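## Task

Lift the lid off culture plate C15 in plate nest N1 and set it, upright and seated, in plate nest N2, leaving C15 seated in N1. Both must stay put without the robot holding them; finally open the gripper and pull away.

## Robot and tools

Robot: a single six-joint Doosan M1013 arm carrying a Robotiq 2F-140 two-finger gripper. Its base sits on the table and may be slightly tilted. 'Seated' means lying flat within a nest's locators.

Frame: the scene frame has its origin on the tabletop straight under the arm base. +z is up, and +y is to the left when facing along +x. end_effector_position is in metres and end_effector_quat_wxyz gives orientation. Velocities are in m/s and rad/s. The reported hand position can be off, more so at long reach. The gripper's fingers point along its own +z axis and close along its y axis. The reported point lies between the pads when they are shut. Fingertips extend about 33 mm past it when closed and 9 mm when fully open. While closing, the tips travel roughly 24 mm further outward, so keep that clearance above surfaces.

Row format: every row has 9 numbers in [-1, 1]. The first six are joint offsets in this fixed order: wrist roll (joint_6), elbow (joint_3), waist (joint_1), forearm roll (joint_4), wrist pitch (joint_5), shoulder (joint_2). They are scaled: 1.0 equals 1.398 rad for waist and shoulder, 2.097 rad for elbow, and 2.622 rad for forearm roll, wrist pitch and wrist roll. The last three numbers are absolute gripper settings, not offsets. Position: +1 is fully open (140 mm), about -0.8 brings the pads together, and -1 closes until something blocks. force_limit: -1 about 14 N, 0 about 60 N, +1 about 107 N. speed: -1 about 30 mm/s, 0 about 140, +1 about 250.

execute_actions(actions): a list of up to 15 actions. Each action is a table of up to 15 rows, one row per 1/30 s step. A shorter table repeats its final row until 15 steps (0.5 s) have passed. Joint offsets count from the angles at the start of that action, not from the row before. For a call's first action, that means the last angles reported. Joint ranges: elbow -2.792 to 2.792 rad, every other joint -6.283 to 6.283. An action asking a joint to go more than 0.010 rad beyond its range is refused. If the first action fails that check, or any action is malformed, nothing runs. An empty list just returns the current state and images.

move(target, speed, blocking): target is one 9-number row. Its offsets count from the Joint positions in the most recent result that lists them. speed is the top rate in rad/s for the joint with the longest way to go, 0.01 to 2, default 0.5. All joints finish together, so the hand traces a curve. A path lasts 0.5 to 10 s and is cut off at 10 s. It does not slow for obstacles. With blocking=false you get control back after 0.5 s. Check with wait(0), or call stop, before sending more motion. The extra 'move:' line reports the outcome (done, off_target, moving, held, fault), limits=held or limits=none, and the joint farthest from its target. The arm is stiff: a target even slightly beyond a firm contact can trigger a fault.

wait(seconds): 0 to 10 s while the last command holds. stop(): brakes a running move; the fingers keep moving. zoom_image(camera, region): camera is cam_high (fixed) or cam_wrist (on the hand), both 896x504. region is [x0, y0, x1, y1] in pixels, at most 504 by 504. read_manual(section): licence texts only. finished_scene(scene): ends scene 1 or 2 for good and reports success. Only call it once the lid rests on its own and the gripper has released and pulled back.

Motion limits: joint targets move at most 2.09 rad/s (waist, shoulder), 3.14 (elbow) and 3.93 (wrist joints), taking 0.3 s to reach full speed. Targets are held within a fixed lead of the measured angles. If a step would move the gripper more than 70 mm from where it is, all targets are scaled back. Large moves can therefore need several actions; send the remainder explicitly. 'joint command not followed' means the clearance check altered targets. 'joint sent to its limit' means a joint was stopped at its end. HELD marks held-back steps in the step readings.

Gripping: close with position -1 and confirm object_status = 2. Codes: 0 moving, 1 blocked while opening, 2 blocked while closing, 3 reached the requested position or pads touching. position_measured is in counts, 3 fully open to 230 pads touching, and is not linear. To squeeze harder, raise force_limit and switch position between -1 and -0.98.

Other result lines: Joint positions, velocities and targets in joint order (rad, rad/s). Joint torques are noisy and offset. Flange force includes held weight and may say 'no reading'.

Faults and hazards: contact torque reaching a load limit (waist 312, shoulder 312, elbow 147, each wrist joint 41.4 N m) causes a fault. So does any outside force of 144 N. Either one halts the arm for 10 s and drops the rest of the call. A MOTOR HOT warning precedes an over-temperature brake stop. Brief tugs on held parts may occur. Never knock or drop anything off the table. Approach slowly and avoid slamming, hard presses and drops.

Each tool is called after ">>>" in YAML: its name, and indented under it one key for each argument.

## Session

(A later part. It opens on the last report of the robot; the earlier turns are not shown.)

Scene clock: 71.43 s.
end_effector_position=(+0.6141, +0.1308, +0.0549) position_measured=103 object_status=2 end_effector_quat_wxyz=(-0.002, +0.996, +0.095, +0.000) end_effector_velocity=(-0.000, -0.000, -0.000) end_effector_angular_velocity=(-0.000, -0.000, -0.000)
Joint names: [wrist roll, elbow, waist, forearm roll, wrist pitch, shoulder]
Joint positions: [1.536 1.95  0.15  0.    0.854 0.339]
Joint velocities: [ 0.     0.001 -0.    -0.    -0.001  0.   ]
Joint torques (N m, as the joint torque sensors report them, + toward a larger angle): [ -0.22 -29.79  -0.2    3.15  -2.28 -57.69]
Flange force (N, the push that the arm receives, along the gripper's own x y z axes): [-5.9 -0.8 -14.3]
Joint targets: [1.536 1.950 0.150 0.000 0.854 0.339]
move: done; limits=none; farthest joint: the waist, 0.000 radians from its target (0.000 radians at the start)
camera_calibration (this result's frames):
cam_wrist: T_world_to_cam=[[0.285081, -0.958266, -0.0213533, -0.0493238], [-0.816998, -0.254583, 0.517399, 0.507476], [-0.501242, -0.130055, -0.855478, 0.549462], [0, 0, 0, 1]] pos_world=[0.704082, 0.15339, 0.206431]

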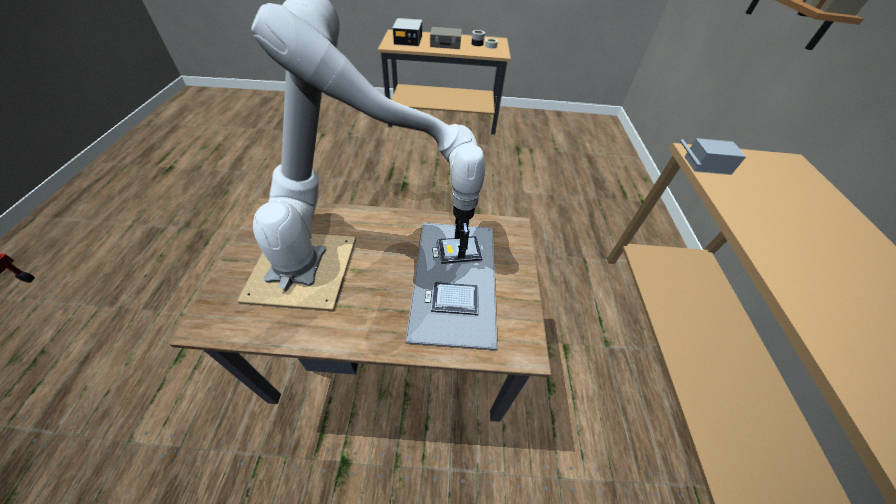

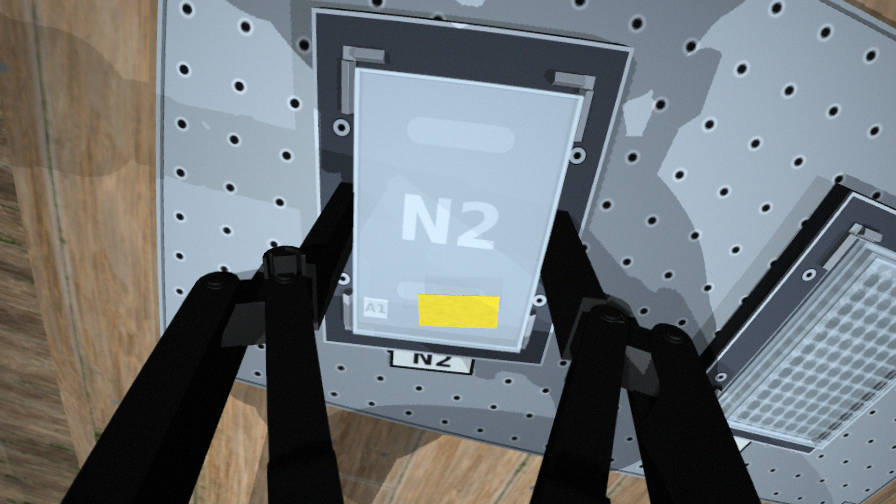

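>>> move:
  target: [0,-0.002,0,0,0.0008,0.0015,-1,-0.4,-0.8]
  speed: 0.01

>>> move:
  target: [0,0.0006,0,0,-0.0012,0.0014,-1,-0.4,-0.8]
  speed: 0.01

>>> zoom_image:
  camera: "cam_wrist"
  region: [300, 0, 640, 370]

Scene clock: 76.23 s.
end_effector_position=(+0.6161, +0.1311, +0.0553) position_measured=103 object_status=2 end_effector_quat_wxyz=(-0.002, +0.996, +0.095, +0.000) end_effector_velocity=(+0.000, -0.001, +0.000) end_effector_angular_velocity=(-0.002, +0.000, +0.002)
Joint names: [wrist roll, elbow, waist, forearm roll, wrist pitch, shoulder]
Joint positions: [1.536 1.946 0.15  0.    0.856 0.341]
Joint velocities: [-0.001 -0.001 -0.    -0.002  0.002 -0.   ]
Joint torques (N m, as the joint torque sensors report them, + toward a larger angle): [ -0.03 -33.04  -0.42   2.83  -0.49 -67.81]
Flange force (N, the push that the arm receives, along the gripper's own x y z axes): [-0.6 -1.1 2.4]
Joint targets: [1.536 1.945 0.150 0.000 0.856 0.341]
move: done; limits=none; farthest joint: the waist, 0.000 radians from its target (0.000 radians at the start)
camera_calibration (this result's frames):
cam_wrist: T_world_to_cam=[[0.285082, -0.958265, -0.0213521, -0.0495987], [-0.817002, -0.254585, 0.517391, 0.508953], [-0.501234, -0.130054, -0.855482, 0.550818], [0, 0, 0, 1]] pos_world=[0.706045, 0.153679, 0.206828]

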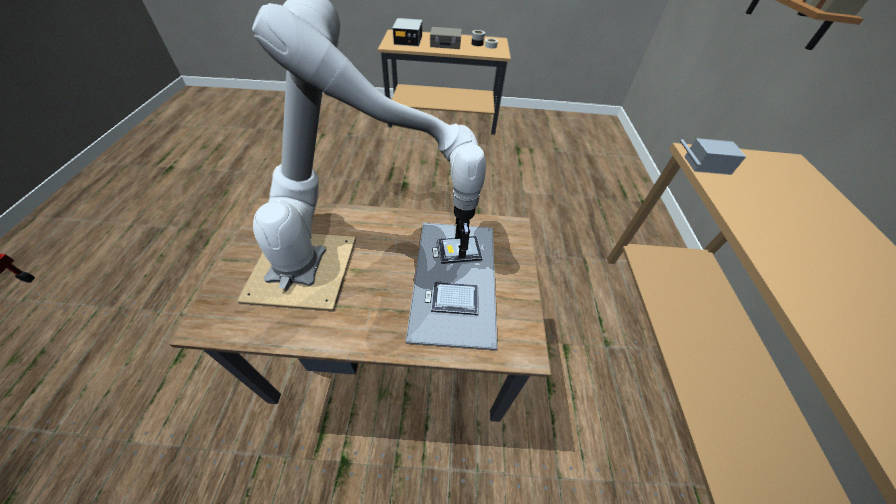

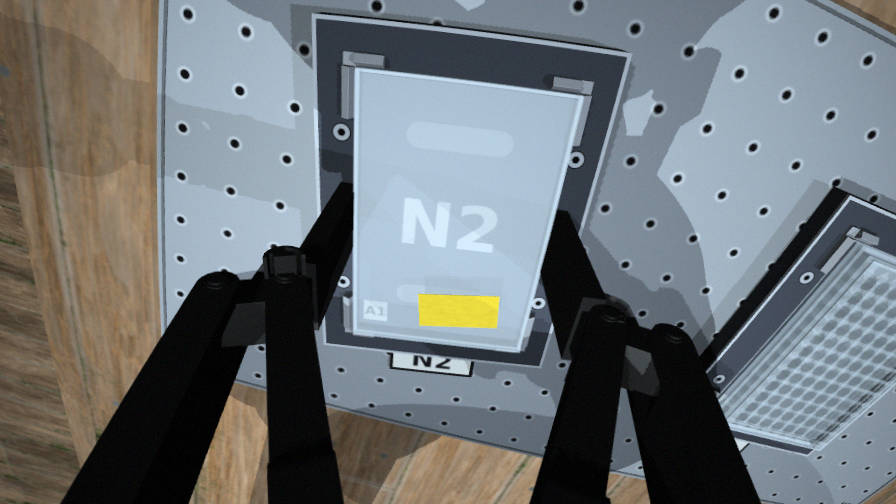

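Scene clock: 76.93 s.
end_effector_position=(+0.6162, +0.1311, +0.0539) position_measured=103 object_status=2 end_effector_quat_wxyz=(-0.002, +0.996, +0.095, +0.001) end_effector_velocity=(-0.001, -0.000, -0.002) end_effector_angular_velocity=(+0.001, +0.002, -0.000)
Joint names: [wrist roll, elbow, waist, forearm roll, wrist pitch, shoulder]
Joint positions: [1.536 1.947 0.15  0.    0.853 0.342]
Joint velocities: [-0.001  0.002 -0.001  0.001 -0.001  0.002]
Joint torques (N m, as the joint torque sensors report them, + toward a larger angle): [ -0.92   0.69  -2.78   5.04 -11.28  14.3 ]
Flange force (N, the push that the arm receives, along the gripper's own x y z axes): [-34.9 -5.5 -133.3]
Joint targets: [1.536 1.947 0.150 0.000 0.853 0.343]
move: done; limits=none; farthest joint: the shoulder, 0.001 radians from its target (0.002 radians at the start)
camera_calibration (this result's frames):
cam_wrist: T_world_to_cam=[[0.285088, -0.958265, -0.0212949, -0.0496438], [-0.817221, -0.254617, 0.517031, 0.509907], [-0.500874, -0.129997, -0.855702, 0.54947], [0, 0, 0, 1]] pos_world=[0.706075, 0.153688, 0.205488]

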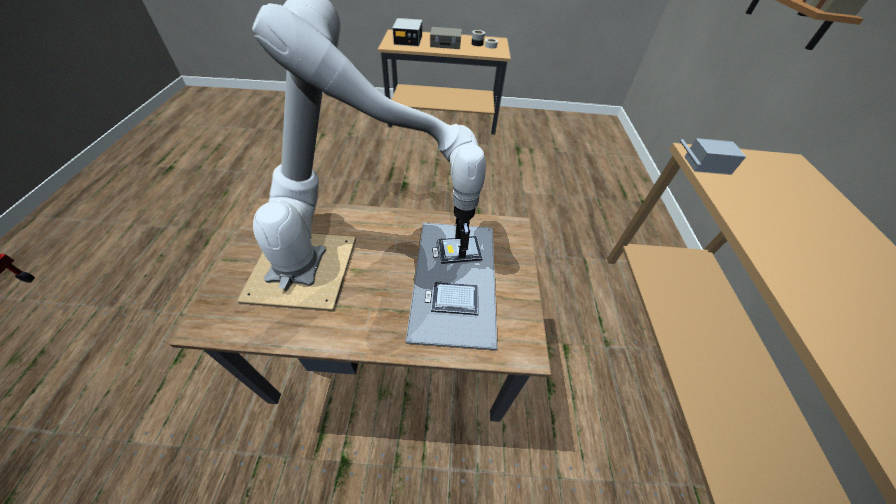

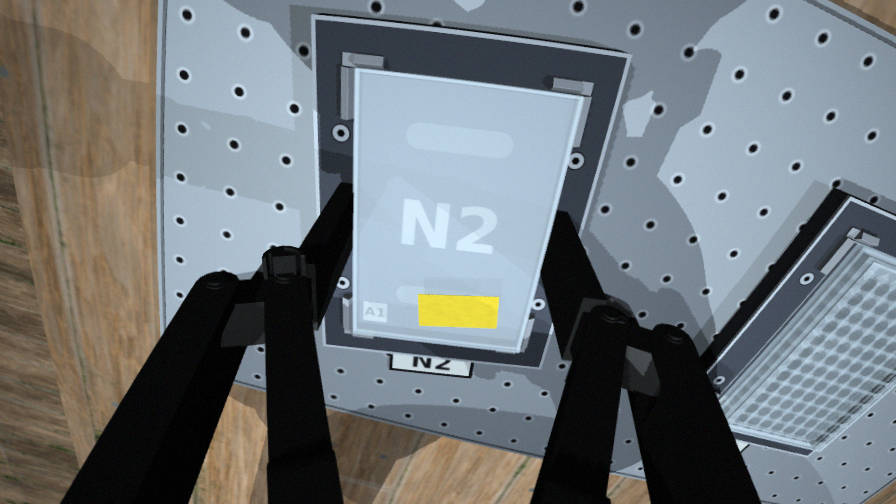

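Region (300, 0, 640, 370) of cam_wrist's 896x504 image, scaled by 1.362, with more detail than that image has; it fills the left 463 columns of this view, and the rest is white.

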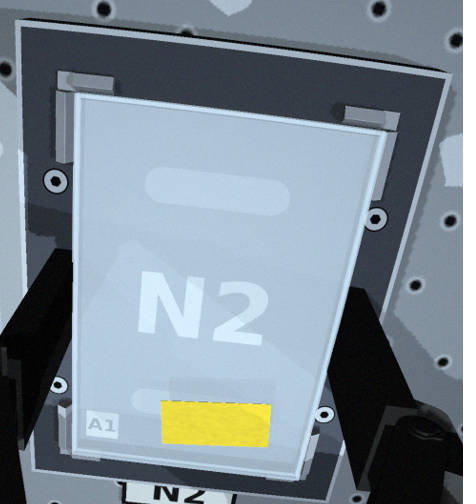

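Firm contact: that's the floor. Release.

>>> move:
  target: [0,-0.0003,0,0,0.0007,-0.0008,0.45,-0.4,-0.5]
  speed: 0.01

>>> move:
  target: [0,-0.035,0,0,0.057,-0.054,1,-0.4,0]
  speed: 0.2

>>> zoom_image:
  camera: "cam_wrist"
  region: [300, 0, 640, 370]

Scene clock: 87.03 s.
end_effector_position=(+0.6161, +0.1311, +0.0549) position_measured=103 object_status=2 end_effector_quat_wxyz=(-0.002, +0.996, +0.095, +0.001) end_effector_velocity=(-0.000, +0.000, -0.000) end_effector_angular_velocity=(+0.001, +0.001, -0.001)
Joint names: [wrist roll, elbow, waist, forearm roll, wrist pitch, shoulder]
Joint positions: [1.536 1.946 0.15  0.    0.854 0.341]
Joint velocities: [-0.     0.    -0.     0.002  0.    -0.   ]
Joint torques (N m, as the joint torque sensors report them, + toward a larger angle): [ -0.25 -27.73  -1.08   3.27  -2.24 -54.24]
Flange force (N, the push that the arm receives, along the gripper's own x y z axes): [-6.5 -2.3 -19.9]
Joint targets: [1.536 1.946 0.150 0.000 0.854 0.341]
FORCE FAULT: contact force on the arm reached its limit, and the arm stopped for 10 seconds. The contact can be on any part of the arm, not only on its tool. That time counts as 14 of the actions that you can send in this scene. The arm ran no command of this call. The arm holds still and accepts commands again. Move the arm away from the contact; if what it grips holds it there, let go first. Pushing or pulling that hard again can fault the arm again.
move: fault; limits=none; farthest joint: the wrist pitch, 0.001 radians from its target (0.001 radians at the start)
camera_calibration (this result's frames):
cam_wrist: T_world_to_cam=[[0.285097, -0.958263, -0.0212427, -0.0496287], [-0.817413, -0.254646, 0.516712, 0.509515], [-0.500555, -0.129949, -0.855896, 0.550055], [0, 0, 0, 1]] pos_world=[0.705966, 0.153668, 0.206464]

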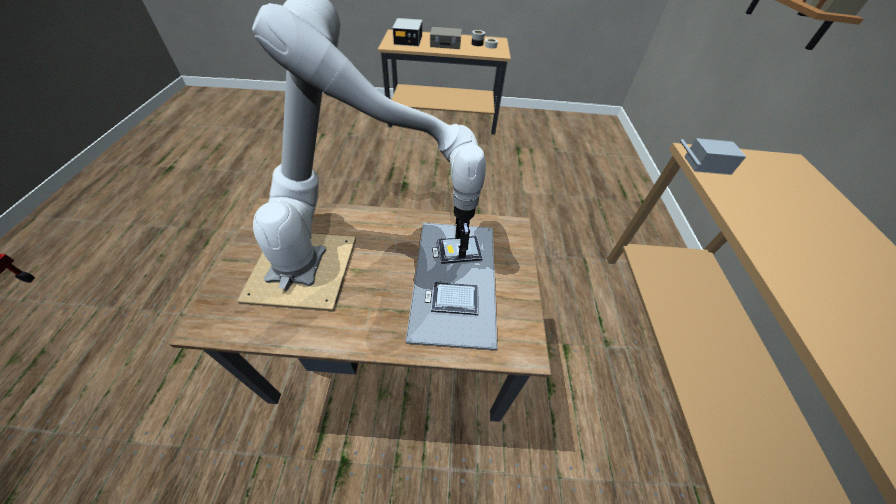

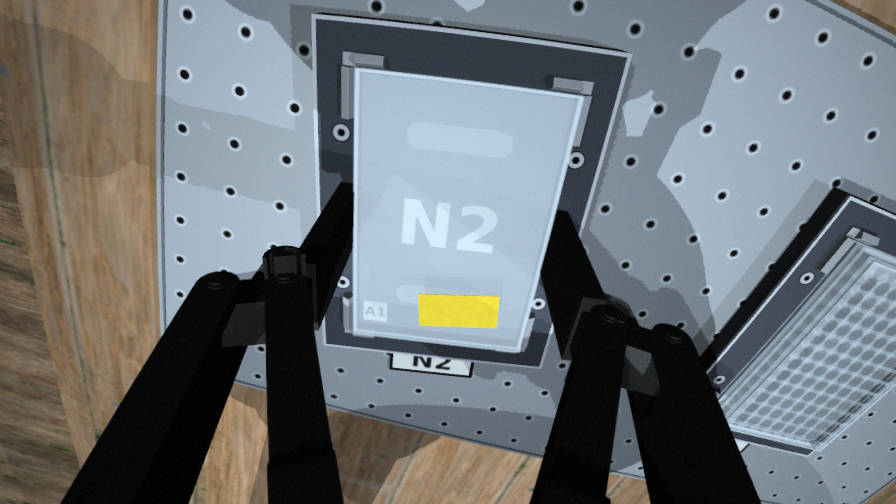

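not run: a fault stop came before this call.

Region (300, 0, 640, 370) of cam_wrist's 896x504 image, scaled by 1.362, with more detail than that image has; it fills the left 463 columns of this view, and the rest is white.

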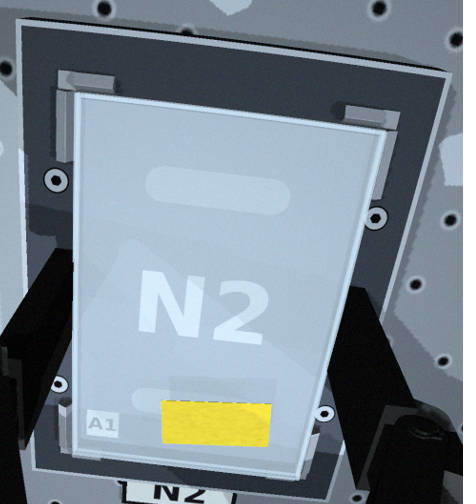

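>>> move:
  target: [0,0,0,0,0,0,0.45,-0.4,-0.5]

>>> move:
  target: [0,-0.035,0,0,0.057,-0.054,1,-0.4,0]
  speed: 0.2

>>> zoom_image:
  camera: "cam_wrist"
  region: [300, 0, 800, 370]

Scene clock: 91.20 s.
end_effector_position=(+0.6161, +0.1311, +0.0549) position_measured=72 object_status=3 end_effector_quat_wxyz=(-0.002, +0.996, +0.095, +0.001) end_effector_velocity=(-0.000, +0.001, +0.000) end_effector_angular_velocity=(+0.001, -0.000, -0.001)
Joint names: [wrist roll, elbow, waist, forearm roll, wrist pitch, shoulder]
Joint positions: [1.536 1.946 0.15  0.    0.854 0.341]
Joint velocities: [ 0.     0.     0.001  0.002 -0.    -0.   ]
Joint torques (N m, as the joint torque sensors report them, + toward a larger angle): [ -0.04 -33.48  -0.47   2.72  -0.39 -68.04]
Flange force (N, the push that the arm receives, along the gripper's own x y z axes): [-1.1 -1.2 3.1]
Joint targets: [1.536 1.946 0.150 0.000 0.854 0.341]
move: done; limits=none; farthest joint: the waist, 0.000 radians from its target (0.000 radians at the start)
camera_calibration (this result's frames):
cam_wrist: T_world_to_cam=[[0.285097, -0.958263, -0.0212446, -0.0496285], [-0.817405, -0.254645, 0.516725, 0.509513], [-0.500568, -0.129951, -0.855888, 0.550054], [0, 0, 0, 1]] pos_world=[0.705967, 0.153668, 0.206452]

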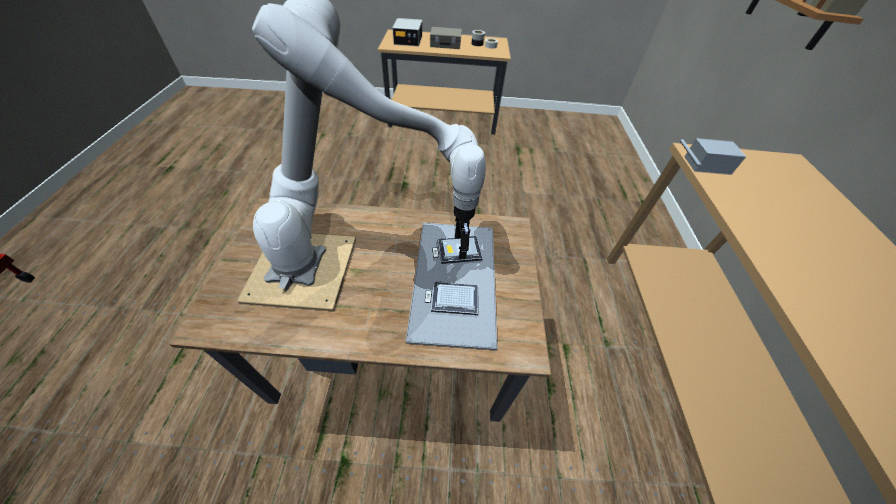

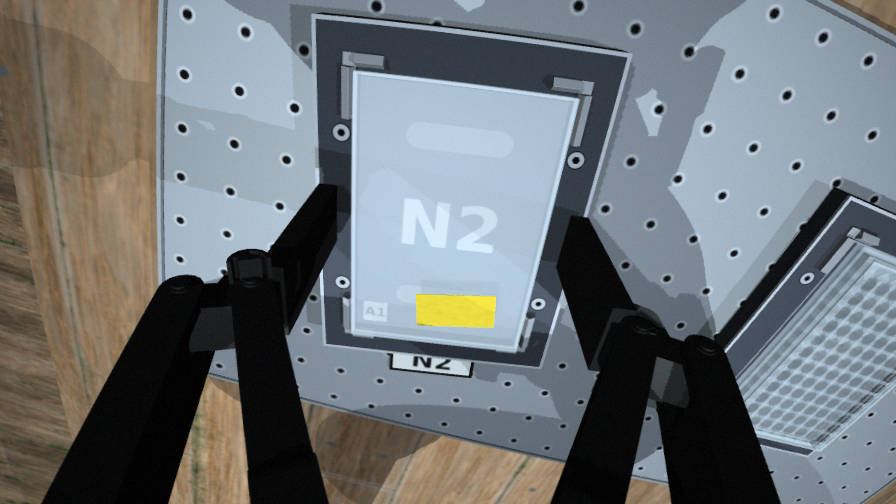

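Scene clock: 92.40 s.
end_effector_position=(+0.6209, +0.1315, +0.1354) position_measured=3 object_status=3 end_effector_quat_wxyz=(-0.002, +0.996, +0.095, +0.001) end_effector_velocity=(-0.001, -0.001, +0.000) end_effector_angular_velocity=(-0.001, +0.001, -0.001)
Joint names: [wrist roll, elbow, waist, forearm roll, wrist pitch, shoulder]
Joint positions: [1.536 1.873 0.15  0.    1.003 0.266]
Joint velocities: [ 0.001  0.001 -0.001 -0.001  0.001 -0.001]
Joint torques (N m, as the joint torque sensors report them, + toward a larger angle): [ -0.1  -37.12  -0.63   3.11  -0.14 -63.59]
Flange force (N, the push that the arm receives, along the gripper's own x y z axes): [-1.6 -1.0 3.1]
Joint targets: [1.536 1.873 0.150 0.000 1.003 0.266]
move: done; limits=none; farthest joint: the waist, 0.000 radians from its target (0.000 radians at the start)
camera_calibration (this result's frames):
cam_wrist: T_world_to_cam=[[0.285111, -0.958257, -0.0213376, -0.0488282], [-0.817114, -0.254633, 0.517192, 0.47173], [-0.501036, -0.130022, -0.855604, 0.621687], [0, 0, 0, 1]] pos_world=[0.710866, 0.154161, 0.2869]

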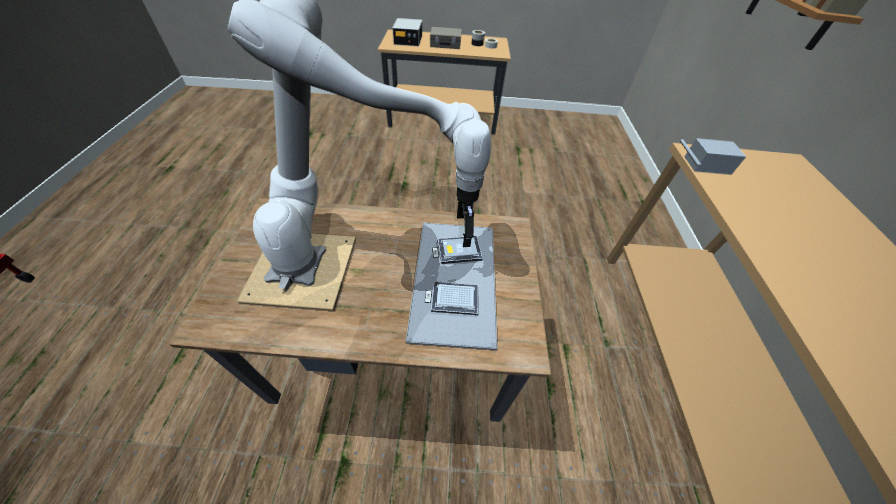

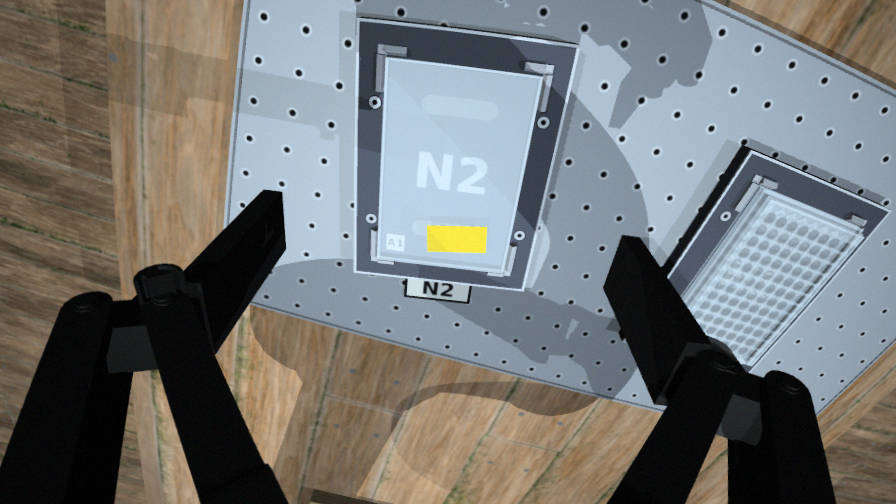

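Region (300, 0, 800, 370) of cam_wrist's 896x504 image, scaled by 1.008, with more detail than that image has; it fills the top 373 rows of this view, and the rest is white.

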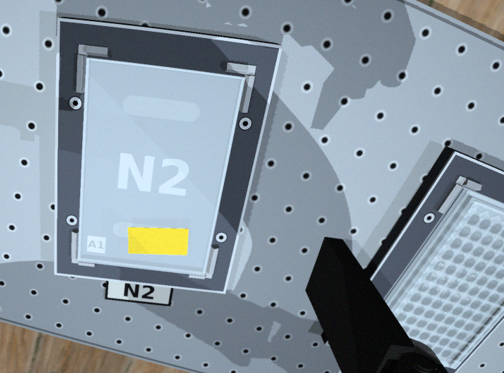

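>>> zoom_image:
  camera: "cam_wrist"
  region: [350, 180, 550, 300]

>>> zoom_image:
  camera: "cam_wrist"
  region: [360, 30, 580, 140]

>>> zoom_image:
  camera: "cam_high"
  region: [430, 225, 490, 270]

Region (350, 180, 550, 300) of cam_wrist's 896x504 image, scaled by 2.520, with more detail than that image has; it fills the top 302 rows of this view, and the rest is white.

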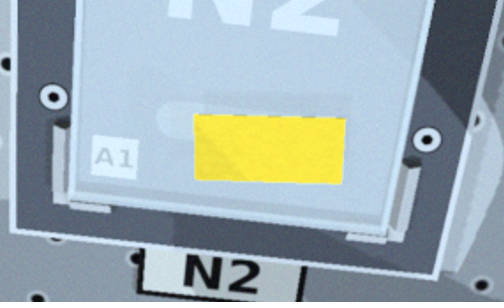

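Region (360, 30, 580, 140) of cam_wrist's 896x504 image, scaled by 2.291, with more detail than that image has.

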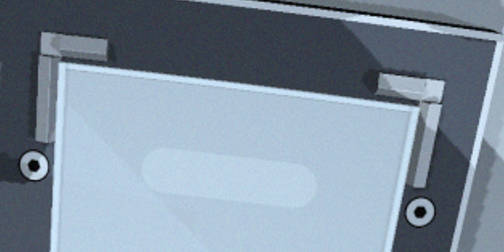

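Region (430, 225, 490, 270) of cam_high's 896x504 image, scaled by 8.400, with more detail than that image has; it fills the top 378 rows of this view, and the rest is white.

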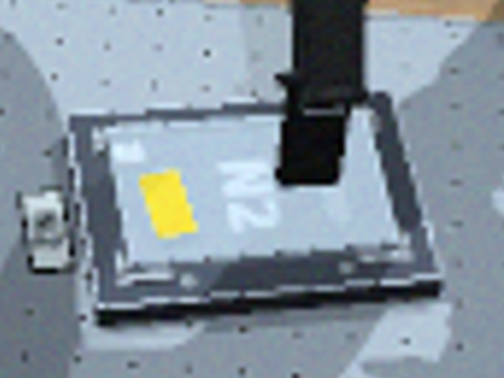

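Looks seated.

>>> finished_scene:
  scene: 1

The scene is finished: the task was done.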